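# Slide orange-handled ring along wire to green end

## Task

Carry the ring that has an orange handle along the wire until it reaches the green section at the far end, and leave it hanging there on its own. Nothing, the ring included, may ever touch the thin grey part of the wire; any such contact fails the task at once. The ring must stay in place without the robot holding it, and the grippers must release it and move away at the end.

## Robot and tools

Robot: two arms, left_arm and right_arm, each with six joints and a parallel gripper. The arm names do not say which side of an image they appear on.

Frame: all reported positions share one scene frame with the origin on the table surface midway between the arms. +x runs out over the table, +z is up, and left_arm sits toward +y. Gripper positions are in metres, orientation as a quaternion w,x,y,z, velocities in m/s and rad/s. The reported hand position may be somewhat off, more so at long reach. In the gripper's own axes, the fingers extend along +z and close along y. The reported point is between the pads when closed; closed fingertips extend about 33 mm past it, open ones about 9 mm. Closing pushes the tips roughly 24 mm further out, so keep that clearance above surfaces.

Tool execute_actions, argument actions: a list holding one entry or nothing. An empty list only reports state, with pictures. A motion entry is {"rows": [...], "steps": n}, n from 6 to 15 (default 15), each step 1/30 s. Up to 15 rows; row k is used on step k and the final row repeats for remaining steps. A wait entry is {"steps": n} with n up to 300; it counts from the previous result, and thinking time is included. Optional pictures: true adds camera images. A refused call sends nothing.

Each row is exactly 18 numbers, one flat list covering both arms: left_arm first (6 joint targets, then gripper position, force_limit, speed), then right_arm in the same nine-number layout. Both arms must always be filled in. Joint values are absolute target angles in radians, matching the Joint positions readout, in order waist, shoulder, elbow, forearm roll, wrist pitch, wrist roll. Ranges: elbow -2.792 to 2.792; all others -6.283 to 6.283. A target more than 0.010 rad beyond a limit and beyond the current angle is refused; true limits may sit 0.010 rad either way, and over-limit targets are clipped, noted by "joint sent to its limit" (possibly referring to an earlier move).

Gripper numbers are absolute settings in [-1, 1]. position: +1 fully open (140 mm), pads touch near -0.8, -1 closes until blocked. force_limit: about 14 N at -1, 60 N at 0, 107 N at +1 (parts up to 40 mm). speed: about 30 mm/s at -1, 140 at 0, 250 at +1. To keep a gripper unchanged, repeat its previous three values, since 0 is itself a command. To grasp, send -1 and confirm object_status is 2. Codes: 0 moving, 1 blocked while opening, 2 blocked while closing (holding), 3 reached target or pads met (thin items may still be held). Stalled fingers stay put until position changes by at least 0.01 or the object yields. To squeeze harder while holding, raise force_limit and switch position between -1 and -0.98. position_measured is in counts: 3 open, 230 pads together, not linear.

Motion limits: joint targets move at most 2.09 rad/s (waist, shoulder), 3.14 (elbow), 3.93 (the three wrist joints), with 0.3 s ramp-up; an arm's joints are slowed together to arrive at once. Each step the target is kept within 0.456 rad (waist, shoulder), 0.683 (elbow) or 0.854 (wrist joints) of the measured angle, and scaled back if it would move the gripper more than 70 mm from where it is. Large moves therefore need several calls.

Results arrive 6 steps before an action ends; those steps run while you think. Arms keep heading to the last target until they settle or a step is HELD.

Result lines: the state line per arm (pose, velocities); Joint positions and Joint velocities per arm; joint torques (offset, scaled, noisy); flange force (external force on the gripper, including held weight, noisy, may say "no reading"); object_status and position_measured. "joint command not followed" means a clearance check altered or blocked joint targets; the rest of the row ran. HELD marks steps where the row was partly or wholly not sent. MOTOR HOT warns of heating from sustained load; reaching the limit brakes the arm (OVER-TEMPERATURE FAULT). TORQUE FAULT (load limits: waist 323, shoulder 323, elbow 152, others 42.7 N m, held weight included) or FORCE FAULT (external force 144 N) halts that arm for 10 s, drops the remainder of the call, and lets it yield.

Cameras: cam_high 896x504 fixed overhead, cam_left_wrist and cam_right_wrist 504x504 fisheye on the hands; calibration data is given and may be slightly off. Tool zoom_image: camera (one of those names) and region [x0, y0, x1, y1] in that camera's pixels from the top-left, at most 504x504, returns a finer view of the latest image.

Tool finished_scene: argument scene, the number of the current scene; irreversible, reports success and starts any next scene. Replying with no tool call ends everything.

Avoid: any contact with the grey wire, dropping or knocking things off the table, the arms colliding or pressing each other, hard pushes and slams. Loose objects may occasionally be nudged by an outside disturbance. Smooth, low-effort, quick motion is preferred.

Each tool is called after "Request:" as name(argument=value, ...) on one line, values as JSON.

## Session

I'll start by looking at the scene.

Request:
execute_actions(actions=[])

Scene clock: 0.00 s of 4900.00 s.
left_arm: end_effector_position=(+0.2207, +1.0066, +0.3870) position_measured=3 object_status=3 end_effector_quat_wxyz=(-0.459, -0.087, +0.866, -0.178) end_effector_velocity=(+0.000, -0.000, -0.001) end_effector_angular_velocity=(-0.001, -0.000, -0.000) | right_arm: end_effector_position=(+0.4032, +0.0201, +0.3305) position_measured=3 object_status=3 end_effector_quat_wxyz=(+0.526, -0.422, +0.730, -0.115) end_effector_velocity=(-0.000, +0.000, -0.000) end_effector_angular_velocity=(-0.000, +0.000, +0.000)
Joint positions: left_arm=[ 0.69   0.306  1.603  0.197  2.245 -1.083] | right_arm=[ 1.49  -0.096  2.232 -1.428  0.919 -0.34 ]
Joint velocities: left_arm=[-0.     0.001 -0.    -0.001 -0.     0.   ] | right_arm=[ 0.  0. -0.  0.  0.  0.]
Joint torques (N m, as the joint torque sensors report them, + toward a larger angle): no reading
Flange force (N, the push that the arm receives, along the gripper's own x y z axes): no reading

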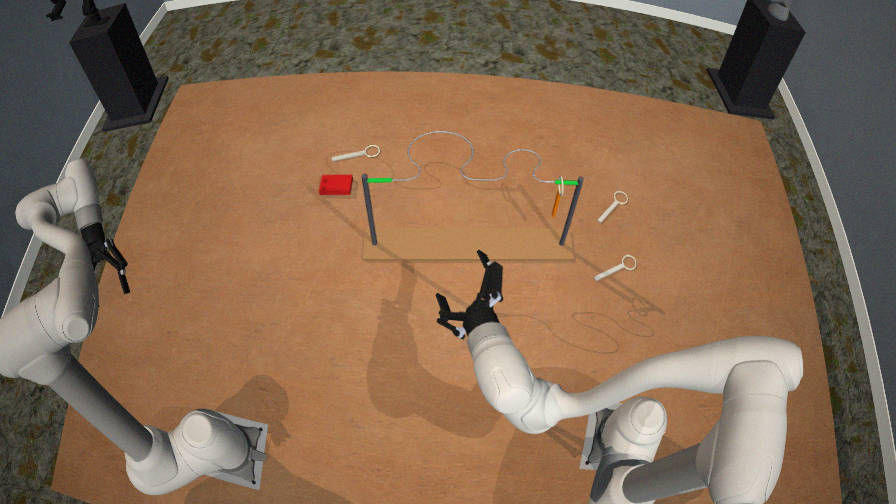

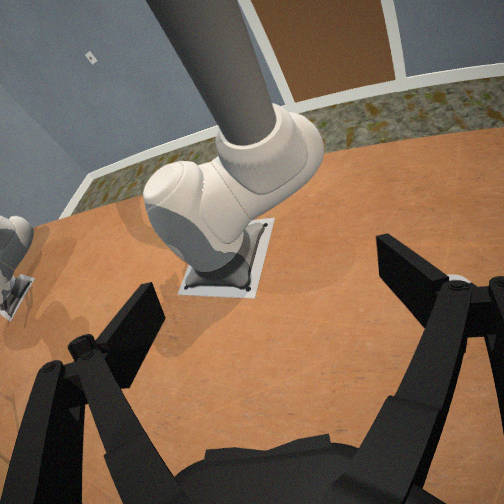

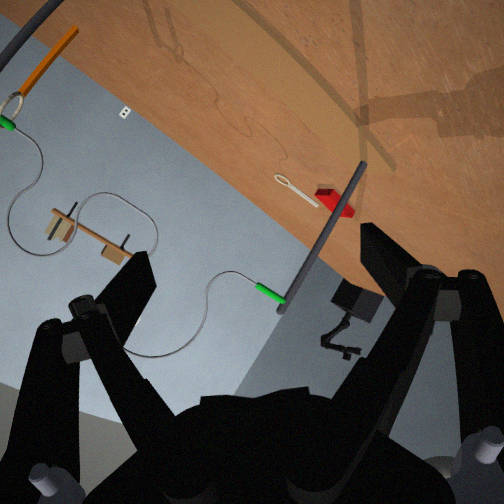

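Request:
zoom_image(camera="cam_high", region=[340, 110, 600, 270])

Request:
zoom_image(camera="cam_high", region=[520, 150, 620, 230])

Region (340, 110, 600, 270) of cam_high's 896x504 image, scaled by 1.938, with more detail than that image has; it fills the top 310 rows of this view, and the rest is white.

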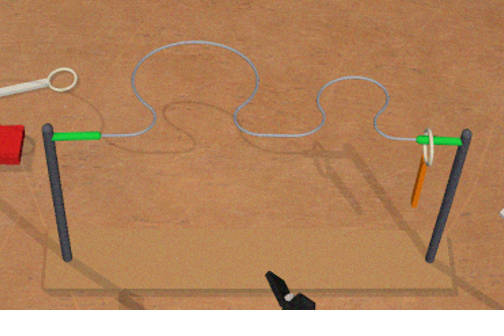

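Region (520, 150, 620, 230) of cam_high's 896x504 image, scaled by 5.040, with more detail than that image has; it fills the top 403 rows of this view, and the rest is white.

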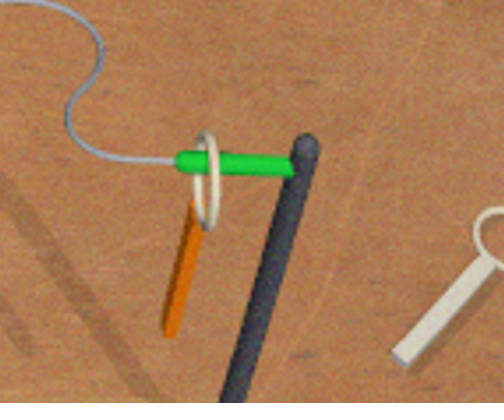

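Request:
zoom_image(camera="cam_right_wrist", region=[0, 0, 170, 270])

Region (0, 0, 170, 270) of cam_right_wrist's 504x504 image, scaled by 1.867, with more detail than that image has; it fills the left 317 columns of this view, and the rest is white.

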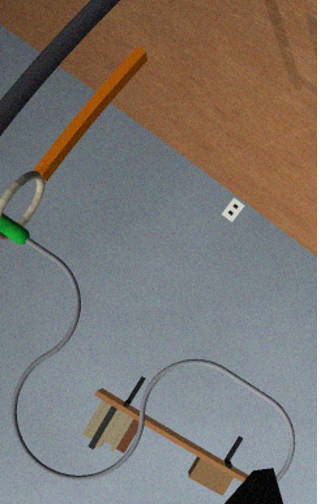

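Request:
execute_actions(actions=[{"rows": [[0.3,-0.2,2.3,1.673,1.464,-0.768,-0.3,0,0, 1.35,0.049,2.669,-3.1416,1.148,-1.571,-0.2,0,0]], "steps": 15}])

Request:
execute_actions(actions=[{"steps": 30}])

Scene clock: 14.37 s of 4900.00 s.
left_arm: end_effector_position=(+0.1472, +1.0344, +0.3499) position_measured=60 object_status=0 end_effector_quat_wxyz=(-0.460, +0.079, +0.881, +0.073) end_effector_velocity=(-0.251, +0.366, +0.023) end_effector_angular_velocity=(+1.564, +0.148, -3.009) | right_arm: end_effector_position=(+0.4374, -0.0348, +0.2831) position_measured=60 object_status=0 end_effector_quat_wxyz=(-0.486, +0.653, -0.419, +0.402) end_effector_velocity=(-0.011, -0.041, -0.131) end_effector_angular_velocity=(-5.298, -3.202, +2.469)
Joint positions: left_arm=[ 0.519  0.092  1.907  0.617  1.904 -0.945] | right_arm=[ 1.421 -0.024  2.448 -1.898  1.032 -0.81 ]
Joint velocities: left_arm=[-0.796 -1.064  1.421  2.451 -1.586  0.637] | right_arm=[-0.395  0.411  1.233 -3.406  0.639 -3.396]
Joint torques (N m, as the joint torque sensors report them, + toward a larger angle): left_arm=[  9.05 -34.75 -38.9    4.83   1.62  -0.1 ] | right_arm=[  5.07 -29.71 -36.35  -3.41   0.98   0.13]
Flange force (N, the push that the arm receives, along the gripper's own x y z axes): left_arm=[1.2 -9.4 1.3] | right_arm=[7.1 5.8 4.9]
Steps of this call (steps 1 to 90: nothing new was sent; then 11.07 s passed at rest; steps 91 to 99: the first 9 steps of this action). Readings (joint positions | what the end effector reports):
91: left_arm=[0.690 0.306 1.603 0.197 2.245 -1.082] | right_arm=[1.490 -0.096 2.232 -1.429 0.919 -0.340] | left_arm position_measured=3 object_status=0 | right_arm position_measured=3 object_status=0
92: left_arm=[0.686 0.301 1.610 0.206 2.237 -1.079] | right_arm=[1.489 -0.095 2.236 -1.437 0.921 -0.349] | left_arm position_measured=6 object_status=0 | right_arm position_measured=6 object_status=0
94: left_arm=[0.659 0.270 1.658 0.266 2.183 -1.057] | right_arm=[1.479 -0.085 2.267 -1.497 0.937 -0.408] | left_arm position_measured=22 object_status=0 | right_arm position_measured=22 object_status=0
98: left_arm=[0.547 0.129 1.857 0.535 1.959 -0.967] | right_arm=[1.435 -0.038 2.405 -1.789 1.010 -0.701] | left_arm position_measured=52 object_status=0 | right_arm position_measured=52 object_status=0
99: the state above

Scene clock: 15.37 s of 4900.00 s.
left_arm: end_effector_position=(+0.2271, +1.1320, +0.4891) position_measured=167 object_status=3 end_effector_quat_wxyz=(+0.478, -0.399, -0.569, -0.537) end_effector_velocity=(+0.001, -0.001, -0.000) end_effector_angular_velocity=(-0.000, +0.000, -0.001) | right_arm: end_effector_position=(+0.2347, +0.0858, +0.2624) position_measured=154 object_status=3 end_effector_quat_wxyz=(-0.405, +0.580, +0.404, +0.580) end_effector_velocity=(-0.000, -0.000, +0.000) end_effector_angular_velocity=(+0.000, +0.000, -0.000)
Joint positions: left_arm=[ 0.3   -0.2    2.3    1.673  1.464 -0.768] | right_arm=[ 1.35   0.049  2.669 -3.142  1.148 -1.571]
Joint velocities: left_arm=[-0.002 -0.     0.    -0.001  0.     0.   ] | right_arm=[ 0. -0.  0.  0.  0.  0.]
Joint torques (N m, as the joint torque sensors report them, + toward a larger angle): left_arm=[  1.96 -14.67 -39.59   2.16   1.44   0.11] | right_arm=[  1.85 -25.27 -21.16  -1.26   2.22  -0.13]
Flange force (N, the push that the arm receives, along the gripper's own x y z axes): left_arm=[3.3 -5.5 -7.4] | right_arm=[-4.1 9.8 -1.7]
Kept back: nothing.
Steps of this call (steps 1 to 6: the last 6 steps of your previous action; steps 7 to 30: the robot went on to your last target). Readings (joint positions | what the end effector reports):
1: left_arm=[0.494 0.058 1.952 0.700 1.853 -0.925] | right_arm=[1.408 -0.011 2.488 -2.015 1.053 -0.926] | left_arm position_measured=67 object_status=0 | right_arm position_measured=67 object_status=0
2: left_arm=[0.472 0.029 1.991 0.781 1.809 -0.907] | right_arm=[1.397 0.001 2.522 -2.124 1.071 -1.034] | left_arm position_measured=75 object_status=0 | right_arm position_measured=75 object_status=0
4: left_arm=[0.438 -0.016 2.052 0.929 1.741 -0.880] | right_arm=[1.381 0.017 2.571 -2.306 1.096 -1.209] | left_arm position_measured=90 object_status=0 | right_arm position_measured=90 object_status=0
8: left_arm=[0.388 -0.083 2.142 1.199 1.641 -0.839] | right_arm=[1.370 0.028 2.605 -2.570 1.115 -1.386] | left_arm position_measured=120 object_status=0 | right_arm position_measured=120 object_status=0
30: the state above

Request:
execute_actions(actions=[{"rows": [[-0.9,-0.2,2.3,1.673,1.464,-0.768,-0.3,0,0, 0.388,0.049,2.669,-3.1416,1.148,-1.571,-0.2,0,0]], "steps": 15}])

Request:
execute_actions(actions=[{"steps": 40}])

Scene clock: 15.93 s of 4900.00 s.
left_arm: end_effector_position=(+0.3035, +1.0712, +0.4892) position_measured=167 object_status=3 end_effector_quat_wxyz=(-0.428, +0.449, +0.531, +0.577) end_effector_velocity=(+0.328, -0.312, +0.001) end_effector_angular_velocity=(+0.001, -0.000, -0.830) | right_arm: end_effector_position=(+0.3293, +0.0481, +0.2624) position_measured=154 object_status=3 end_effector_quat_wxyz=(-0.353, +0.612, +0.353, +0.613) end_effector_velocity=(+0.413, -0.208, -0.000) end_effector_angular_velocity=(-0.000, +0.000, -0.779)
Joint positions: left_arm=[ 0.121 -0.2    2.3    1.673  1.464 -0.768] | right_arm=[ 1.178  0.049  2.669 -3.142  1.148 -1.571]
Joint velocities: left_arm=[-0.829 -0.     0.     0.002 -0.    -0.   ] | right_arm=[-0.779  0.     0.    -0.     0.    -0.   ]
Joint torques (N m, as the joint torque sensors report them, + toward a larger angle): left_arm=[  0.97 -14.8  -38.86   2.46   1.41   0.21] | right_arm=[  0.39 -25.17 -20.59  -1.27   2.24  -0.13]
Flange force (N, the push that the arm receives, along the gripper's own x y z axes): left_arm=[4.0 -6.0 -5.3] | right_arm=[-3.1 4.2 -2.3]
Steps of this call (steps 1 to 8: the robot went on to your last target; steps 9 to 17: the first 9 steps of this action). Readings (joint positions | what the end effector reports):
9: left_arm=[0.300 -0.200 2.300 1.673 1.464 -0.768] | right_arm=[1.350 0.049 2.669 -3.142 1.148 -1.571] | left_arm position_measured=167 object_status=3 | right_arm position_measured=154 object_status=3
10: left_arm=[0.295 -0.200 2.300 1.673 1.464 -0.768] | right_arm=[1.345 0.049 2.669 -3.142 1.148 -1.571] | left_arm position_measured=167 object_status=3 | right_arm position_measured=154 object_status=3
12: left_arm=[0.264 -0.200 2.300 1.673 1.464 -0.768] | right_arm=[1.314 0.049 2.669 -3.142 1.148 -1.571] | left_arm position_measured=167 object_status=3 | right_arm position_measured=154 object_status=3
16: left_arm=[0.149 -0.200 2.300 1.673 1.464 -0.768] | right_arm=[1.205 0.049 2.669 -3.142 1.148 -1.571] | left_arm position_measured=167 object_status=3 | right_arm position_measured=154 object_status=3
17: the state above

Scene clock: 17.27 s of 4900.00 s.
left_arm: end_effector_position=(+0.4605, +0.5618, +0.4891) position_measured=167 object_status=3 end_effector_quat_wxyz=(-0.092, +0.651, +0.244, +0.713) end_effector_velocity=(+0.000, -0.000, +0.000) end_effector_angular_velocity=(-0.000, +0.000, -0.001) | right_arm: end_effector_position=(+0.6270, -0.2987, +0.2624) position_measured=154 object_status=3 end_effector_quat_wxyz=(-0.090, +0.701, +0.090, +0.702) end_effector_velocity=(+0.000, -0.000, -0.000) end_effector_angular_velocity=(+0.000, +0.000, -0.001)
Joint positions: left_arm=[-0.9   -0.2    2.3    1.673  1.464 -0.768] | right_arm=[ 0.388  0.049  2.669 -3.142  1.148 -1.571]
Joint velocities: left_arm=[ 0.    -0.    -0.    -0.    -0.001  0.   ] | right_arm=[-0.     0.     0.     0.001  0.    -0.   ]
Joint torques (N m, as the joint torque sensors report them, + toward a larger angle): left_arm=[  2.01 -15.62 -39.8    2.26   1.37   0.12] | right_arm=[  1.45 -25.44 -21.49  -1.4    2.21  -0.14]
Flange force (N, the push that the arm receives, along the gripper's own x y z axes): left_arm=[2.5 -5.7 -5.9] | right_arm=[-4.8 7.7 -2.0]
Kept back: nothing.
Steps of this call (steps 1 to 6: the last 6 steps of your previous action; steps 7 to 40: the robot went on to your last target). Readings (joint positions | what the end effector reports):
1: left_arm=[0.093 -0.200 2.300 1.673 1.464 -0.768] | right_arm=[1.152 0.049 2.669 -3.142 1.148 -1.571] | left_arm position_measured=167 object_status=3 | right_arm position_measured=154 object_status=3
2: left_arm=[0.065 -0.200 2.300 1.673 1.464 -0.768] | right_arm=[1.125 0.049 2.669 -3.142 1.148 -1.571] | left_arm position_measured=167 object_status=3 | right_arm position_measured=154 object_status=3
4: left_arm=[0.009 -0.200 2.300 1.673 1.464 -0.768] | right_arm=[1.073 0.049 2.669 -3.142 1.148 -1.571] | left_arm position_measured=167 object_status=3 | right_arm position_measured=154 object_status=3
8: left_arm=[-0.104 -0.200 2.300 1.673 1.464 -0.768] | right_arm=[0.967 0.049 2.669 -3.142 1.148 -1.571] | left_arm position_measured=167 object_status=3 | right_arm position_measured=154 object_status=3
40: the state above

Request:
execute_actions(actions=[{"rows": [[-1.382,0.534,1.799,1.673,1.464,-0.768,-0.3,0,0, 0.388,0.049,2.669,-3.1416,1.148,-1.571,-0.2,0,0]], "steps": 15}])

Request:
execute_actions(actions=[{"steps": 40}], pictures=true)

Scene clock: 18.43 s of 4900.00 s.
left_arm: end_effector_position=(+0.4803, +0.4351, +0.5008) position_measured=167 object_status=3 end_effector_quat_wxyz=(-0.049, +0.664, +0.206, +0.717) end_effector_velocity=(+0.043, -0.524, -0.007) end_effector_angular_velocity=(+0.054, +0.030, -0.457) | right_arm: end_effector_position=(+0.6270, -0.2987, +0.2624) position_measured=154 object_status=3 end_effector_quat_wxyz=(-0.090, +0.701, +0.090, +0.702) end_effector_velocity=(+0.000, +0.000, +0.000) end_effector_angular_velocity=(+0.000, -0.000, +0.000)
Joint positions: left_arm=[-1.017 -0.079  2.177  1.673  1.464 -0.768] | right_arm=[ 0.388  0.049  2.669 -3.142  1.148 -1.571]
Joint velocities: left_arm=[-0.456  0.531 -0.469  0.001 -0.001 -0.   ] | right_arm=[-0.  0. -0. -0.  0.  0.]
Joint torques (N m, as the joint torque sensors report them, + toward a larger angle): left_arm=[  0.24 -25.48 -36.79   2.26   1.31   0.09] | right_arm=[  1.5  -25.64 -21.5   -1.39   2.29  -0.15]
Flange force (N, the push that the arm receives, along the gripper's own x y z axes): left_arm=[2.3 -2.3 -3.1] | right_arm=[-5.6 8.0 -1.6]
Steps of this call (steps 1 to 26: the robot went on to your last target; steps 27 to 35: the first 9 steps of this action). Readings (joint positions | what the end effector reports):
27: left_arm=[-0.900 -0.200 2.300 1.673 1.464 -0.768] | right_arm=[0.388 0.049 2.669 -3.142 1.148 -1.571] | left_arm position_measured=167 object_status=3 | right_arm position_measured=154 object_status=3
28: left_arm=[-0.904 -0.196 2.296 1.673 1.464 -0.768] | right_arm=[0.388 0.049 2.669 -3.142 1.148 -1.571] | left_arm position_measured=167 object_status=3 | right_arm position_measured=154 object_status=3
30: left_arm=[-0.934 -0.167 2.262 1.673 1.464 -0.768] | right_arm=[0.388 0.049 2.669 -3.142 1.148 -1.571] | left_arm position_measured=167 object_status=3 | right_arm position_measured=154 object_status=3
34: left_arm=[-1.001 -0.097 2.193 1.673 1.464 -0.768] | right_arm=[0.388 0.049 2.669 -3.142 1.148 -1.571] | left_arm position_measured=167 object_status=3 | right_arm position_measured=154 object_status=3
35: the state above

Scene clock: 19.77 s of 4900.00 s.
left_arm: end_effector_position=(+0.4001, -0.0303, +0.3002) position_measured=167 object_status=3 end_effector_quat_wxyz=(-0.000, +0.707, +0.000, +0.707) end_effector_velocity=(+0.000, -0.000, +0.000) end_effector_angular_velocity=(+0.001, -0.002, -0.001) | right_arm: end_effector_position=(+0.6270, -0.2987, +0.2624) position_measured=154 object_status=3 end_effector_quat_wxyz=(-0.090, +0.701, +0.090, +0.702) end_effector_velocity=(-0.001, -0.000, -0.000) end_effector_angular_velocity=(-0.000, +0.000, -0.000)
Joint positions: left_arm=[-1.382  0.534  1.799  1.673  1.464 -0.768] | right_arm=[ 0.388  0.049  2.669 -3.142  1.148 -1.571]
Joint velocities: left_arm=[ 0.     0.     0.     0.002  0.    -0.   ] | right_arm=[-0.    -0.001  0.001 -0.    -0.    -0.   ]
Joint torques (N m, as the joint torque sensors report them, + toward a larger angle): left_arm=[  1.46 -82.72 -34.93   1.91   1.8    0.09] | right_arm=[  1.92 -26.36 -21.28  -1.42   2.2   -0.21]
Flange force (N, the push that the arm receives, along the gripper's own x y z axes): left_arm=[2.4 -6.4 -3.8] | right_arm=[-7.5 9.3 -0.6]
Kept back: nothing.
Steps of this call (steps 1 to 6: the last 6 steps of your previous action; steps 7 to 40: the robot went on to your last target). Readings (joint positions | what the end effector reports):
1: left_arm=[-1.032 -0.061 2.161 1.673 1.464 -0.768] | right_arm=[0.388 0.049 2.669 -3.142 1.148 -1.571] | left_arm position_measured=167 object_status=3 | right_arm position_measured=154 object_status=3
2: left_arm=[-1.047 -0.042 2.145 1.673 1.464 -0.768] | right_arm=[0.388 0.049 2.669 -3.142 1.148 -1.571] | left_arm position_measured=167 object_status=3 | right_arm position_measured=154 object_status=3
4: left_arm=[-1.075 -0.005 2.116 1.673 1.464 -0.768] | right_arm=[0.388 0.049 2.669 -3.142 1.148 -1.571] | left_arm position_measured=167 object_status=3 | right_arm position_measured=154 object_status=3
8: left_arm=[-1.128 0.074 2.062 1.673 1.464 -0.768] | right_arm=[0.388 0.049 2.669 -3.142 1.148 -1.571] | left_arm position_measured=167 object_status=3 | right_arm position_measured=154 object_status=3
40: the state above
camera_calibration (this result's frames):
cam_left_wrist: T_world_to_cam=[[0.0223023, -0.977283, -0.21076, 0.0316836], [-0.320633, 0.192684, -0.927398, 0.43528], [0.946941, 0.0882596, -0.309052, -0.108305], [0, 0, 0, 1]] pos_world=[0.241417, -0.0433487, 0.376883]
cam_right_wrist: T_world_to_cam=[[0.238704, -0.962232, -0.130884, -0.400858], [-0.413738, 0.0211622, -0.91015, 0.514614], [0.878545, 0.271408, -0.39306, -0.18034], [0, 0, 0, 1]] pos_world=[0.467039, -0.347663, 0.345026]

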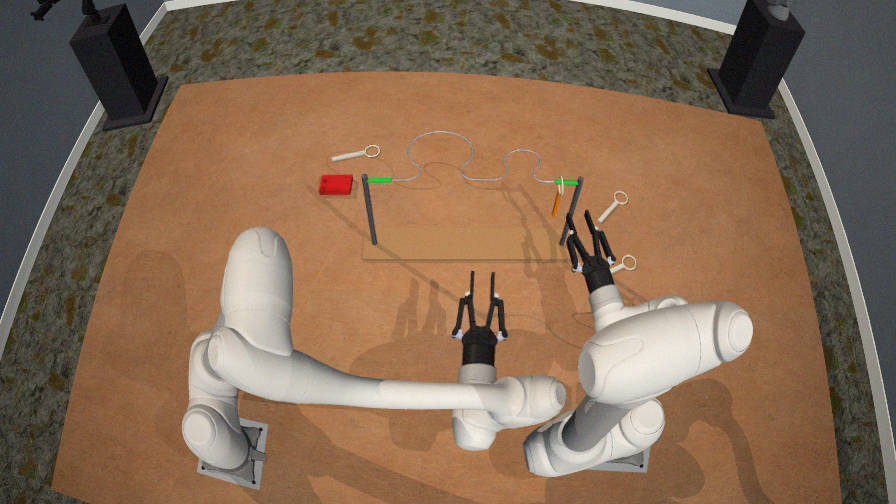

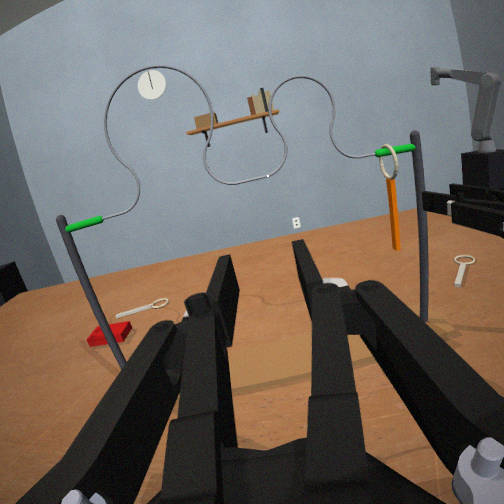

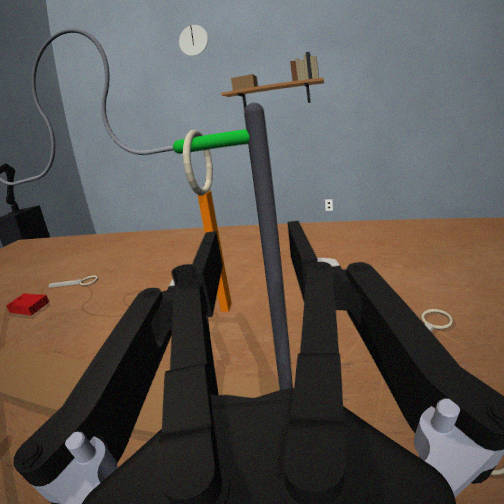

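Request:
zoom_image(camera="cam_left_wrist", region=[40, 50, 240, 250])

Request:
zoom_image(camera="cam_left_wrist", region=[240, 60, 440, 260])

Region (40, 50, 240, 250) of cam_left_wrist's 504x504 image, scaled by 2.520, with more detail than that image has.

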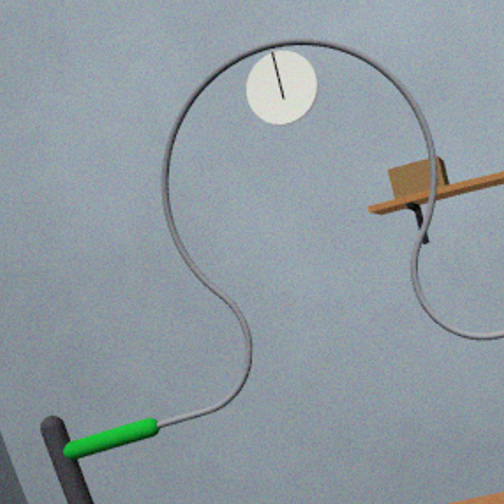

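Region (240, 60, 440, 260) of cam_left_wrist's 504x504 image, scaled by 2.520, with more detail than that image has.

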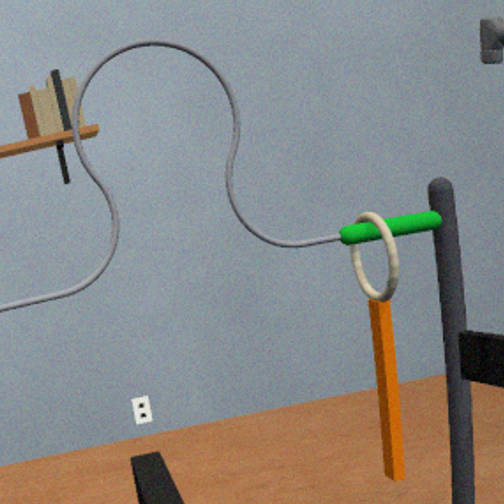

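Request:
zoom_image(camera="cam_right_wrist", region=[130, 90, 330, 330])

Region (130, 90, 330, 330) of cam_right_wrist's 504x504 image, scaled by 2.100, with more detail than that image has.

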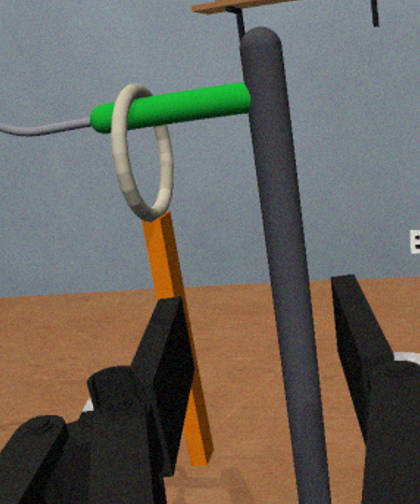

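Request:
execute_actions(actions=[{"rows": [[-1.3268,0.4235,1.9913,1.7239,1.436,-0.8544,-0.3,0,0, 0.4434,0.049,2.669,-3.1416,1.148,-1.571,-0.35,0,0]], "steps": 15}])

Request:
execute_actions(actions=[{"steps": 15}], pictures=true)

Scene clock: 25.53 s of 4900.00 s.
left_arm: end_effector_position=(+0.4196, +0.0669, +0.3005) position_measured=167 object_status=3 end_effector_quat_wxyz=(+0.000, +0.707, +0.000, +0.707) end_effector_velocity=(+0.020, +0.138, -0.002) end_effector_angular_velocity=(-0.002, +0.006, -0.002) | right_arm: end_effector_position=(+0.6160, -0.2678, +0.2625) position_measured=173 object_status=0 end_effector_quat_wxyz=(-0.110, +0.698, +0.110, +0.699) end_effector_velocity=(-0.000, +0.000, -0.000) end_effector_angular_velocity=(-0.000, +0.000, +0.001)
Joint positions: left_arm=[-1.328  0.427  1.985  1.722  1.437 -0.852] | right_arm=[ 0.443  0.049  2.669 -3.142  1.148 -1.571]
Joint velocities: left_arm=[ 0.076 -0.151  0.256  0.069 -0.04  -0.115] | right_arm=[ 0.001  0.    -0.     0.    -0.    -0.   ]
Joint torques (N m, as the joint torque sensors report them, + toward a larger angle): left_arm=[-11.03 -47.66 -45.04   2.87   1.64   0.44] | right_arm=[  2.56 -24.94 -22.23  -1.33   2.24  -0.15]
Flange force (N, the push that the arm receives, along the gripper's own x y z axes): left_arm=[3.4 -5.4 -9.4] | right_arm=[-3.5 12.7 -3.5]
Steps of this call (steps 1 to 30: the robot went on to your last target; steps 31 to 90: nothing new was sent; then 2.47 s passed at rest; steps 91 to 99: the first 9 steps of this action). Readings (joint positions | what the end effector reports):
91: left_arm=[-1.382 0.534 1.799 1.673 1.464 -0.768] | right_arm=[0.388 0.049 2.669 -3.142 1.148 -1.571] | left_arm position_measured=167 object_status=3 | right_arm position_measured=154 object_status=0
92: left_arm=[-1.380 0.530 1.805 1.675 1.464 -0.771] | right_arm=[0.392 0.049 2.669 -3.142 1.148 -1.571] | left_arm position_measured=167 object_status=3 | right_arm position_measured=158 object_status=0
94: left_arm=[-1.367 0.504 1.852 1.687 1.457 -0.792] | right_arm=[0.420 0.049 2.669 -3.142 1.148 -1.571] | left_arm position_measured=167 object_status=3 | right_arm position_measured=171 object_status=0
98: left_arm=[-1.332 0.434 1.972 1.719 1.439 -0.846] | right_arm=[0.443 0.049 2.669 -3.142 1.148 -1.571] | left_arm position_measured=167 object_status=3 | right_arm position_measured=173 object_status=0
99: the state above

Scene clock: 26.03 s of 4900.00 s.
left_arm: end_effector_position=(+0.4198, +0.0699, +0.3000) position_measured=167 object_status=3 end_effector_quat_wxyz=(+0.000, +0.707, -0.000, +0.707) end_effector_velocity=(+0.001, +0.001, +0.000) end_effector_angular_velocity=(-0.000, -0.000, +0.001) | right_arm: end_effector_position=(+0.6160, -0.2677, +0.2624) position_measured=173 object_status=3 end_effector_quat_wxyz=(-0.110, +0.698, +0.110, +0.699) end_effector_velocity=(+0.000, -0.000, -0.000) end_effector_angular_velocity=(+0.000, +0.000, -0.001)
Joint positions: left_arm=[-1.327  0.424  1.991  1.724  1.436 -0.854] | right_arm=[ 0.443  0.049  2.669 -3.142  1.148 -1.571]
Joint velocities: left_arm=[ 0.001 -0.    -0.    -0.     0.    -0.   ] | right_arm=[-0.  0. -0.  0.  0.  0.]
Joint torques (N m, as the joint torque sensors report them, + toward a larger angle): left_arm=[  1.39 -70.12 -32.46   1.81   1.94   0.17] | right_arm=[  1.98 -25.79 -21.55  -1.33   2.27  -0.1 ]
Flange force (N, the push that the arm receives, along the gripper's own x y z axes): left_arm=[4.5 -6.0 -4.2] | right_arm=[-6.4 10.0 -1.4]
Kept back: nothing.
Steps of this call (steps 1 to 6: the last 6 steps of your previous action; steps 7 to 15: the robot went on to your last target). Readings (joint positions | what the end effector reports):
1: left_arm=[-1.327 0.424 1.990 1.723 1.436 -0.854] | right_arm=[0.443 0.049 2.669 -3.142 1.148 -1.571] | left_arm position_measured=167 object_status=3 | right_arm position_measured=173 object_status=3
2: left_arm=[-1.327 0.424 1.990 1.724 1.436 -0.854] | right_arm=[0.443 0.049 2.669 -3.142 1.148 -1.571] | left_arm position_measured=167 object_status=3 | right_arm position_measured=173 object_status=3
4: left_arm=[-1.327 0.424 1.991 1.724 1.436 -0.854] | right_arm=[0.443 0.049 2.669 -3.142 1.148 -1.571] | left_arm position_measured=167 object_status=3 | right_arm position_measured=173 object_status=3
8: left_arm=[-1.327 0.424 1.991 1.724 1.436 -0.854] | right_arm=[0.443 0.049 2.669 -3.142 1.148 -1.571] | left_arm position_measured=167 object_status=3 | right_arm position_measured=173 object_status=3
15: the state above
All arms were judged still, so your last target was given up. Only a new action makes them travel on or press farther. Fingers that are still opening or closing keep moving.
camera_calibration (this result's frames):
cam_left_wrist: T_world_to_cam=[[0.021513, -0.977198, -0.211238, 0.129608], [-0.320286, 0.193415, -0.927366, 0.421846], [0.947076, 0.0876072, -0.308822, -0.136049], [0, 0, 0, 1]] pos_world=[0.261172, 0.05698, 0.376569]
cam_right_wrist: T_world_to_cam=[[0.291641, -0.947532, -0.130874, -0.397085], [-0.414264, -0.00179461, -0.910155, 0.503577], [0.862167, 0.319655, -0.393052, -0.156049], [0, 0, 0, 1]] pos_world=[0.45896, -0.325465, 0.34503]

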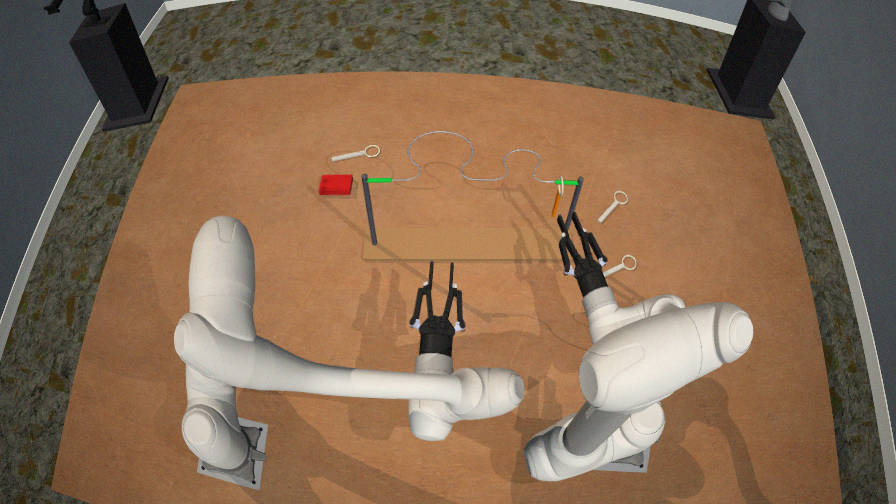

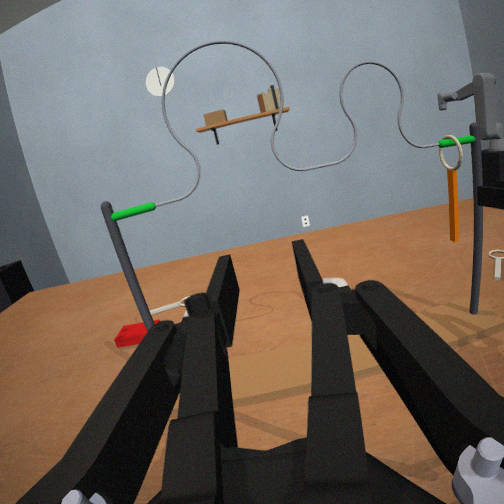

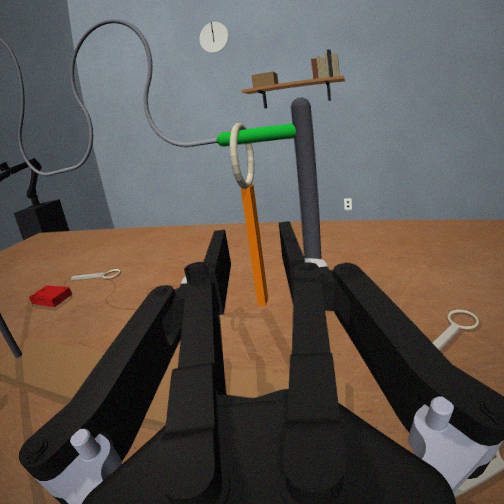

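Request:
zoom_image(camera="cam_left_wrist", region=[90, 30, 300, 240])

Request:
zoom_image(camera="cam_left_wrist", region=[290, 40, 500, 250])

Region (90, 30, 300, 240) of cam_left_wrist's 504x504 image, scaled by 2.400, with more detail than that image has.

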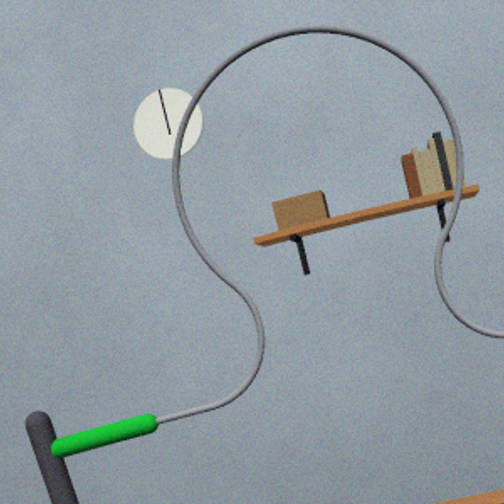

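Region (290, 40, 500, 250) of cam_left_wrist's 504x504 image, scaled by 2.400, with more detail than that image has.

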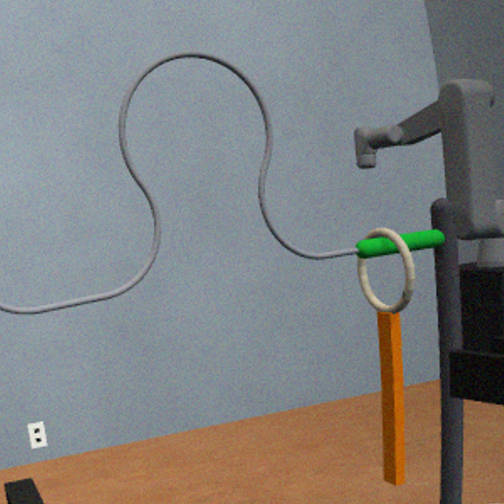

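Request:
execute_actions(actions=[{"rows": [[-1.3268,0.4235,1.9913,1.7239,1.436,-0.8544,-0.3,0,0, 0.4434,0.1639,2.5213,-3.1416,1.1144,-1.571,-0.35,0,0]], "steps": 15}])

Request:
execute_actions(actions=[{"steps": 10}], pictures=true)

Scene clock: 30.80 s of 4900.00 s.
left_arm: end_effector_position=(+0.4199, +0.0699, +0.3000) position_measured=167 object_status=3 end_effector_quat_wxyz=(+0.000, +0.707, -0.000, +0.707) end_effector_velocity=(+0.000, +0.000, -0.001) end_effector_angular_velocity=(-0.000, +0.001, +0.001) | right_arm: end_effector_position=(+0.6984, -0.2412, +0.2622) position_measured=173 object_status=3 end_effector_quat_wxyz=(-0.110, +0.699, +0.110, +0.698) end_effector_velocity=(+0.031, +0.010, -0.002) end_effector_angular_velocity=(-0.001, +0.002, -0.000)
Joint positions: left_arm=[-1.327  0.423  1.991  1.724  1.436 -0.854] | right_arm=[ 0.443  0.163  2.523 -3.142  1.115 -1.571]
Joint velocities: left_arm=[ 0.     0.001  0.    -0.001 -0.    -0.001] | right_arm=[ 0.     0.043 -0.055  0.    -0.015 -0.   ]
Joint torques (N m, as the joint torque sensors report them, + toward a larger angle): left_arm=[  2.15 -69.76 -32.4    1.76   1.95   0.15] | right_arm=[  6.37 -57.87  -6.92   0.32   2.29  -0.2 ]
Flange force (N, the push that the arm receives, along the gripper's own x y z axes): left_arm=[4.3 -5.7 -5.5] | right_arm=[6.5 11.2 -7.0]
Steps of this call (steps 1 to 90: nothing new was sent; then 1.47 s passed at rest; steps 91 to 99: the first 9 steps of this action). Readings (joint positions | what the end effector reports):
91: left_arm=[-1.327 0.423 1.991 1.724 1.436 -0.854] | right_arm=[0.443 0.049 2.669 -3.142 1.148 -1.571] | left_arm position_measured=167 object_status=3 | right_arm position_measured=173 object_status=3
92: left_arm=[-1.327 0.423 1.991 1.724 1.436 -0.854] | right_arm=[0.443 0.053 2.664 -3.141 1.147 -1.571] | left_arm position_measured=167 object_status=3 | right_arm position_measured=173 object_status=3
94: left_arm=[-1.327 0.423 1.991 1.724 1.436 -0.854] | right_arm=[0.443 0.084 2.623 -3.141 1.138 -1.571] | left_arm position_measured=167 object_status=3 | right_arm position_measured=173 object_status=3
98: left_arm=[-1.327 0.423 1.991 1.724 1.436 -0.854] | right_arm=[0.443 0.159 2.528 -3.142 1.116 -1.571] | left_arm position_measured=167 object_status=3 | right_arm position_measured=173 object_status=3
99: the state above

Scene clock: 31.13 s of 4900.00 s.
left_arm: end_effector_position=(+0.4199, +0.0699, +0.3000) position_measured=167 object_status=3 end_effector_quat_wxyz=(+0.000, +0.707, -0.000, +0.707) end_effector_velocity=(+0.000, +0.000, +0.000) end_effector_angular_velocity=(+0.000, -0.001, -0.000) | right_arm: end_effector_position=(+0.6992, -0.2409, +0.2624) position_measured=173 object_status=3 end_effector_quat_wxyz=(-0.110, +0.699, +0.110, +0.699) end_effector_velocity=(-0.000, -0.000, -0.000) end_effector_angular_velocity=(+0.000, +0.001, -0.000)
Joint positions: left_arm=[-1.327  0.423  1.991  1.724  1.436 -0.854] | right_arm=[ 0.443  0.164  2.521 -3.142  1.114 -1.571]
Joint velocities: left_arm=[ 0.    -0.     0.     0.001  0.    -0.   ] | right_arm=[ 0.  0.  0.  0. -0.  0.]
Joint torques (N m, as the joint torque sensors report them, + toward a larger angle): left_arm=[  2.4  -70.91 -32.17   1.63   2.     0.17] | right_arm=[  2.11 -37.24 -22.67  -1.45   2.25  -0.14]
Flange force (N, the push that the arm receives, along the gripper's own x y z axes): left_arm=[3.7 -4.3 -5.4] | right_arm=[-0.2 8.1 -4.0]
Kept back: nothing.
Steps of this call (steps 1 to 6: the last 6 steps of your previous action; steps 7 to 10: the robot went on to your last target). Readings (joint positions | what the end effector reports):
1: left_arm=[-1.327 0.423 1.991 1.724 1.436 -0.854] | right_arm=[0.443 0.164 2.522 -3.142 1.115 -1.571] | left_arm position_measured=167 object_status=3 | right_arm position_measured=173 object_status=3
2: left_arm=[-1.327 0.423 1.991 1.724 1.436 -0.854] | right_arm=[0.443 0.164 2.522 -3.142 1.114 -1.571] | left_arm position_measured=167 object_status=3 | right_arm position_measured=173 object_status=3
4: left_arm=[-1.327 0.423 1.991 1.724 1.436 -0.854] | right_arm=[0.443 0.164 2.521 -3.142 1.114 -1.571] | left_arm position_measured=167 object_status=3 | right_arm position_measured=173 object_status=3
8: left_arm=[-1.327 0.423 1.991 1.724 1.436 -0.854] | right_arm=[0.443 0.164 2.521 -3.142 1.114 -1.571] | left_arm position_measured=167 object_status=3 | right_arm position_measured=173 object_status=3
10: the state above
camera_calibration (this result's frames):
cam_left_wrist: T_world_to_cam=[[0.0215399, -0.977202, -0.211215, 0.12961], [-0.320287, 0.193385, -0.927372, 0.421868], [0.947076, 0.087625, -0.30882, -0.136061], [0, 0, 0, 1]] pos_world=[0.261187, 0.0569943, 0.376585]
cam_right_wrist: T_world_to_cam=[[0.291552, -0.947559, -0.13088, -0.395879], [-0.414931, -0.00199789, -0.909851, 0.538419], [0.861876, 0.319575, -0.393754, -0.235951], [0, 0, 0, 1]] pos_world=[0.542187, -0.298639, 0.345162]

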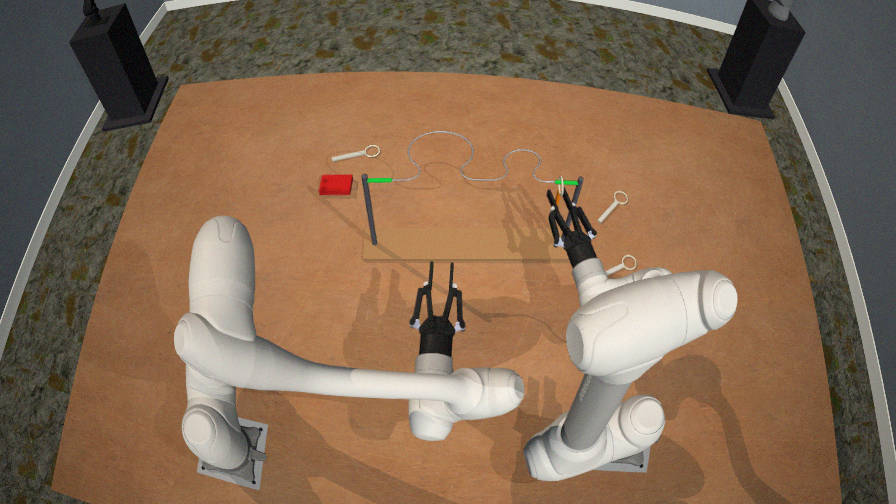

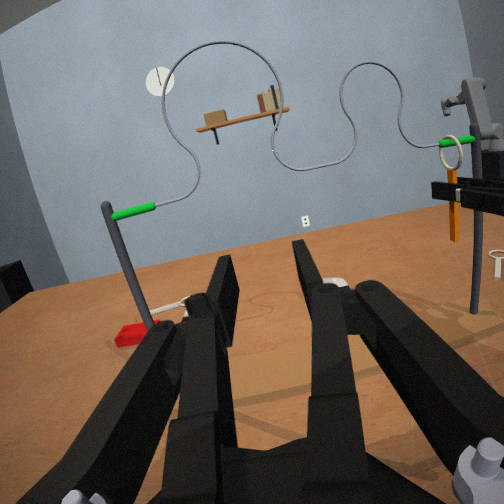

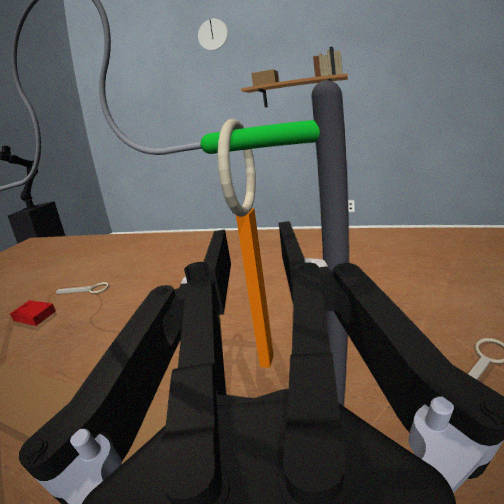

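Request:
execute_actions(actions=[{"rows": [[-1.3268,0.4235,1.9913,1.7239,1.436,-0.8544,-0.3,0,0, 0.4434,0.1639,2.5213,-3.1416,1.1144,-1.571,-1,-0.3,-0.8]], "steps": 15}])

Request:
execute_actions(actions=[{"steps": 20}], pictures=true)

Scene clock: 31.60 s of 4900.00 s.
left_arm: end_effector_position=(+0.4199, +0.0699, +0.3000) position_measured=167 object_status=3 end_effector_quat_wxyz=(+0.000, +0.707, -0.000, +0.707) end_effector_velocity=(-0.000, -0.000, +0.001) end_effector_angular_velocity=(-0.000, -0.003, -0.001) | right_arm: end_effector_position=(+0.6992, -0.2409, +0.2624) position_measured=194 object_status=0 end_effector_quat_wxyz=(-0.110, +0.699, +0.110, +0.699) end_effector_velocity=(+0.000, +0.000, +0.000) end_effector_angular_velocity=(+0.000, -0.000, +0.000)
Joint positions: left_arm=[-1.327  0.423  1.991  1.724  1.436 -0.854] | right_arm=[ 0.443  0.164  2.521 -3.142  1.114 -1.571]
Joint velocities: left_arm=[ 0.    -0.001  0.     0.003  0.001 -0.   ] | right_arm=[ 0. -0. -0. -0. -0.  0.]
Joint torques (N m, as the joint torque sensors report them, + toward a larger angle): left_arm=[  2.11 -70.4  -32.75   1.59   1.87   0.22] | right_arm=[  1.9  -38.64 -22.5   -1.51   2.23  -0.22]
Flange force (N, the push that the arm receives, along the gripper's own x y z axes): left_arm=[3.9 -6.0 -5.6] | right_arm=[-4.1 7.2 -2.0]
Steps of this call (steps 1 to 5: the robot went on to your last target; steps 6 to 14: the first 9 steps of this action). Readings (joint positions | what the end effector reports):
6: left_arm=[-1.327 0.423 1.991 1.724 1.436 -0.854] | right_arm=[0.443 0.164 2.521 -3.142 1.114 -1.571] | left_arm position_measured=167 object_status=3 | right_arm position_measured=173 object_status=0
7: left_arm=[-1.327 0.423 1.991 1.724 1.436 -0.854] | right_arm=[0.443 0.164 2.521 -3.142 1.114 -1.571] | left_arm position_measured=167 object_status=3 | right_arm position_measured=174 object_status=0
9: left_arm=[-1.327 0.423 1.991 1.724 1.436 -0.854] | right_arm=[0.443 0.164 2.521 -3.142 1.114 -1.571] | left_arm position_measured=167 object_status=3 | right_arm position_measured=180 object_status=0
13: left_arm=[-1.327 0.423 1.991 1.724 1.436 -0.854] | right_arm=[0.443 0.164 2.521 -3.142 1.114 -1.571] | left_arm position_measured=167 object_status=3 | right_arm position_measured=191 object_status=0
14: the state above

Scene clock: 32.27 s of 4900.00 s.
left_arm: end_effector_position=(+0.4199, +0.0699, +0.3000) position_measured=167 object_status=3 end_effector_quat_wxyz=(+0.000, +0.707, -0.000, +0.707) end_effector_velocity=(-0.000, +0.000, -0.000) end_effector_angular_velocity=(+0.000, -0.000, +0.001) | right_arm: end_effector_position=(+0.6992, -0.2409, +0.2624) position_measured=221 object_status=2 end_effector_quat_wxyz=(-0.110, +0.699, +0.110, +0.699) end_effector_velocity=(-0.000, +0.000, +0.000) end_effector_angular_velocity=(+0.000, +0.000, +0.000)
Joint positions: left_arm=[-1.327  0.423  1.991  1.724  1.436 -0.854] | right_arm=[ 0.443  0.164  2.521 -3.142  1.114 -1.571]
Joint velocities: left_arm=[-0.     0.001  0.    -0.001  0.001 -0.   ] | right_arm=[-0. -0.  0. -0. -0.  0.]
Joint torques (N m, as the joint torque sensors report them, + toward a larger angle): left_arm=[  1.5  -70.55 -32.2    1.69   1.98   0.2 ] | right_arm=[  2.35 -38.52 -22.84  -1.55   2.33  -0.07]
Flange force (N, the push that the arm receives, along the gripper's own x y z axes): left_arm=[3.7 -4.9 -4.1] | right_arm=[-3.5 8.3 -2.6]
Kept back: nothing.
Steps of this call (steps 1 to 6: the last 6 steps of your previous action; steps 7 to 15: the robot went on to your last target; steps 16 to 20: nothing new was sent). Readings (joint positions | what the end effector reports):
1: left_arm=[-1.327 0.423 1.991 1.724 1.436 -0.854] | right_arm=[0.443 0.164 2.521 -3.142 1.114 -1.571] | left_arm position_measured=167 object_status=3 | right_arm position_measured=197 object_status=0
2: left_arm=[-1.327 0.423 1.991 1.724 1.436 -0.854] | right_arm=[0.443 0.164 2.521 -3.142 1.114 -1.571] | left_arm position_measured=167 object_status=3 | right_arm position_measured=200 object_status=0
4: left_arm=[-1.327 0.423 1.991 1.724 1.436 -0.854] | right_arm=[0.443 0.164 2.521 -3.142 1.114 -1.571] | left_arm position_measured=167 object_status=3 | right_arm position_measured=205 object_status=0
8: left_arm=[-1.327 0.423 1.991 1.724 1.436 -0.854] | right_arm=[0.443 0.164 2.521 -3.142 1.114 -1.571] | left_arm position_measured=167 object_status=3 | right_arm position_measured=217 object_status=0
20: the state above
All arms were judged still, so your last target was given up. Only a new action makes them travel on or press farther. Fingers that are still opening or closing keep moving.
camera_calibration (this result's frames):
cam_left_wrist: T_world_to_cam=[[0.0215399, -0.977202, -0.211215, 0.12961], [-0.320287, 0.193385, -0.927372, 0.421868], [0.947076, 0.087625, -0.30882, -0.136061], [0, 0, 0, 1]] pos_world=[0.261187, 0.0569943, 0.376585]
cam_right_wrist: T_world_to_cam=[[0.291518, -0.94757, -0.130873, -0.395888], [-0.414968, -0.00200294, -0.909834, 0.538419], [0.861869, 0.319541, -0.393795, -0.235963], [0, 0, 0, 1]] pos_world=[0.542205, -0.298654, 0.345139]

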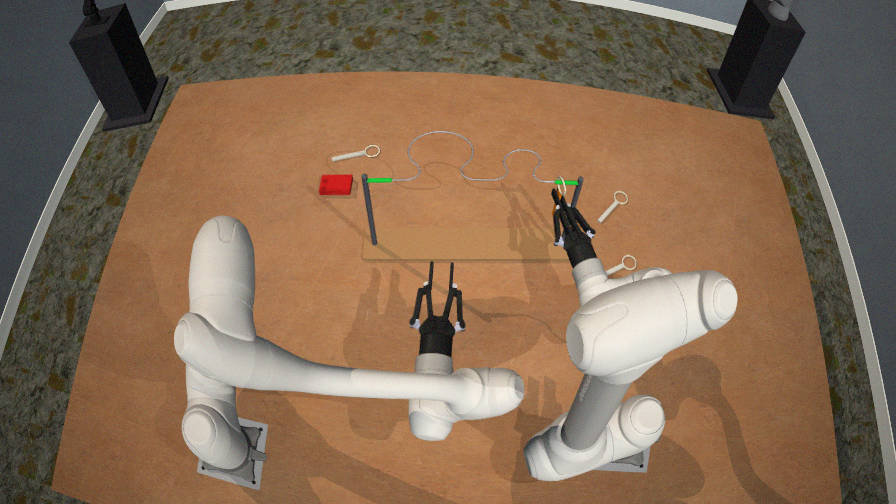

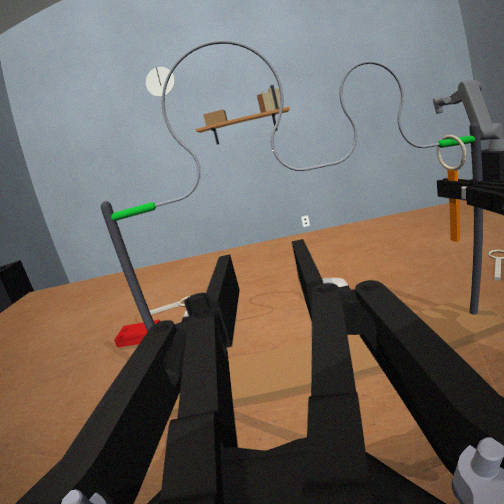

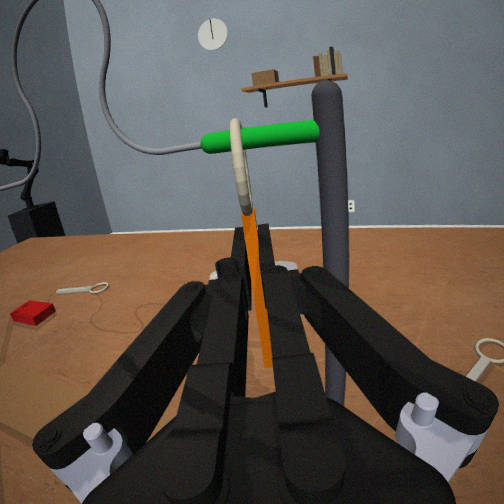

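Request:
zoom_image(camera="cam_right_wrist", region=[180, 100, 340, 380])

Request:
zoom_image(camera="cam_left_wrist", region=[400, 110, 504, 260])

Region (180, 100, 340, 380) of cam_right_wrist's 504x504 image, scaled by 1.800, with more detail than that image has; it fills the left 288 columns of this view, and the rest is white.

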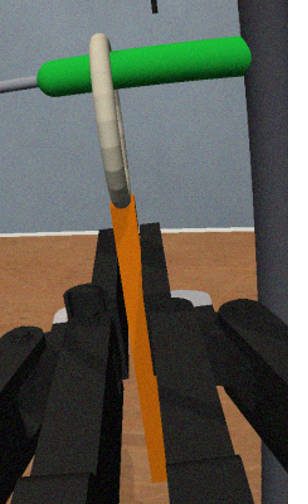

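Region (400, 110, 504, 260) of cam_left_wrist's 504x504 image, scaled by 3.360, with more detail than that image has; it fills the left 349 columns of this view, and the rest is white.

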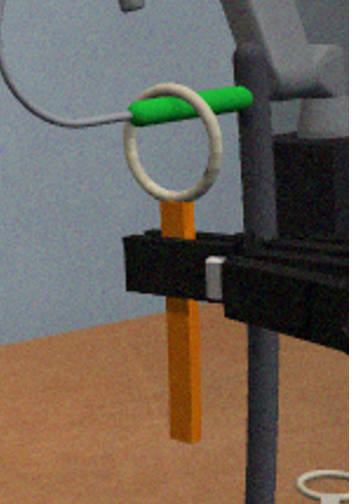

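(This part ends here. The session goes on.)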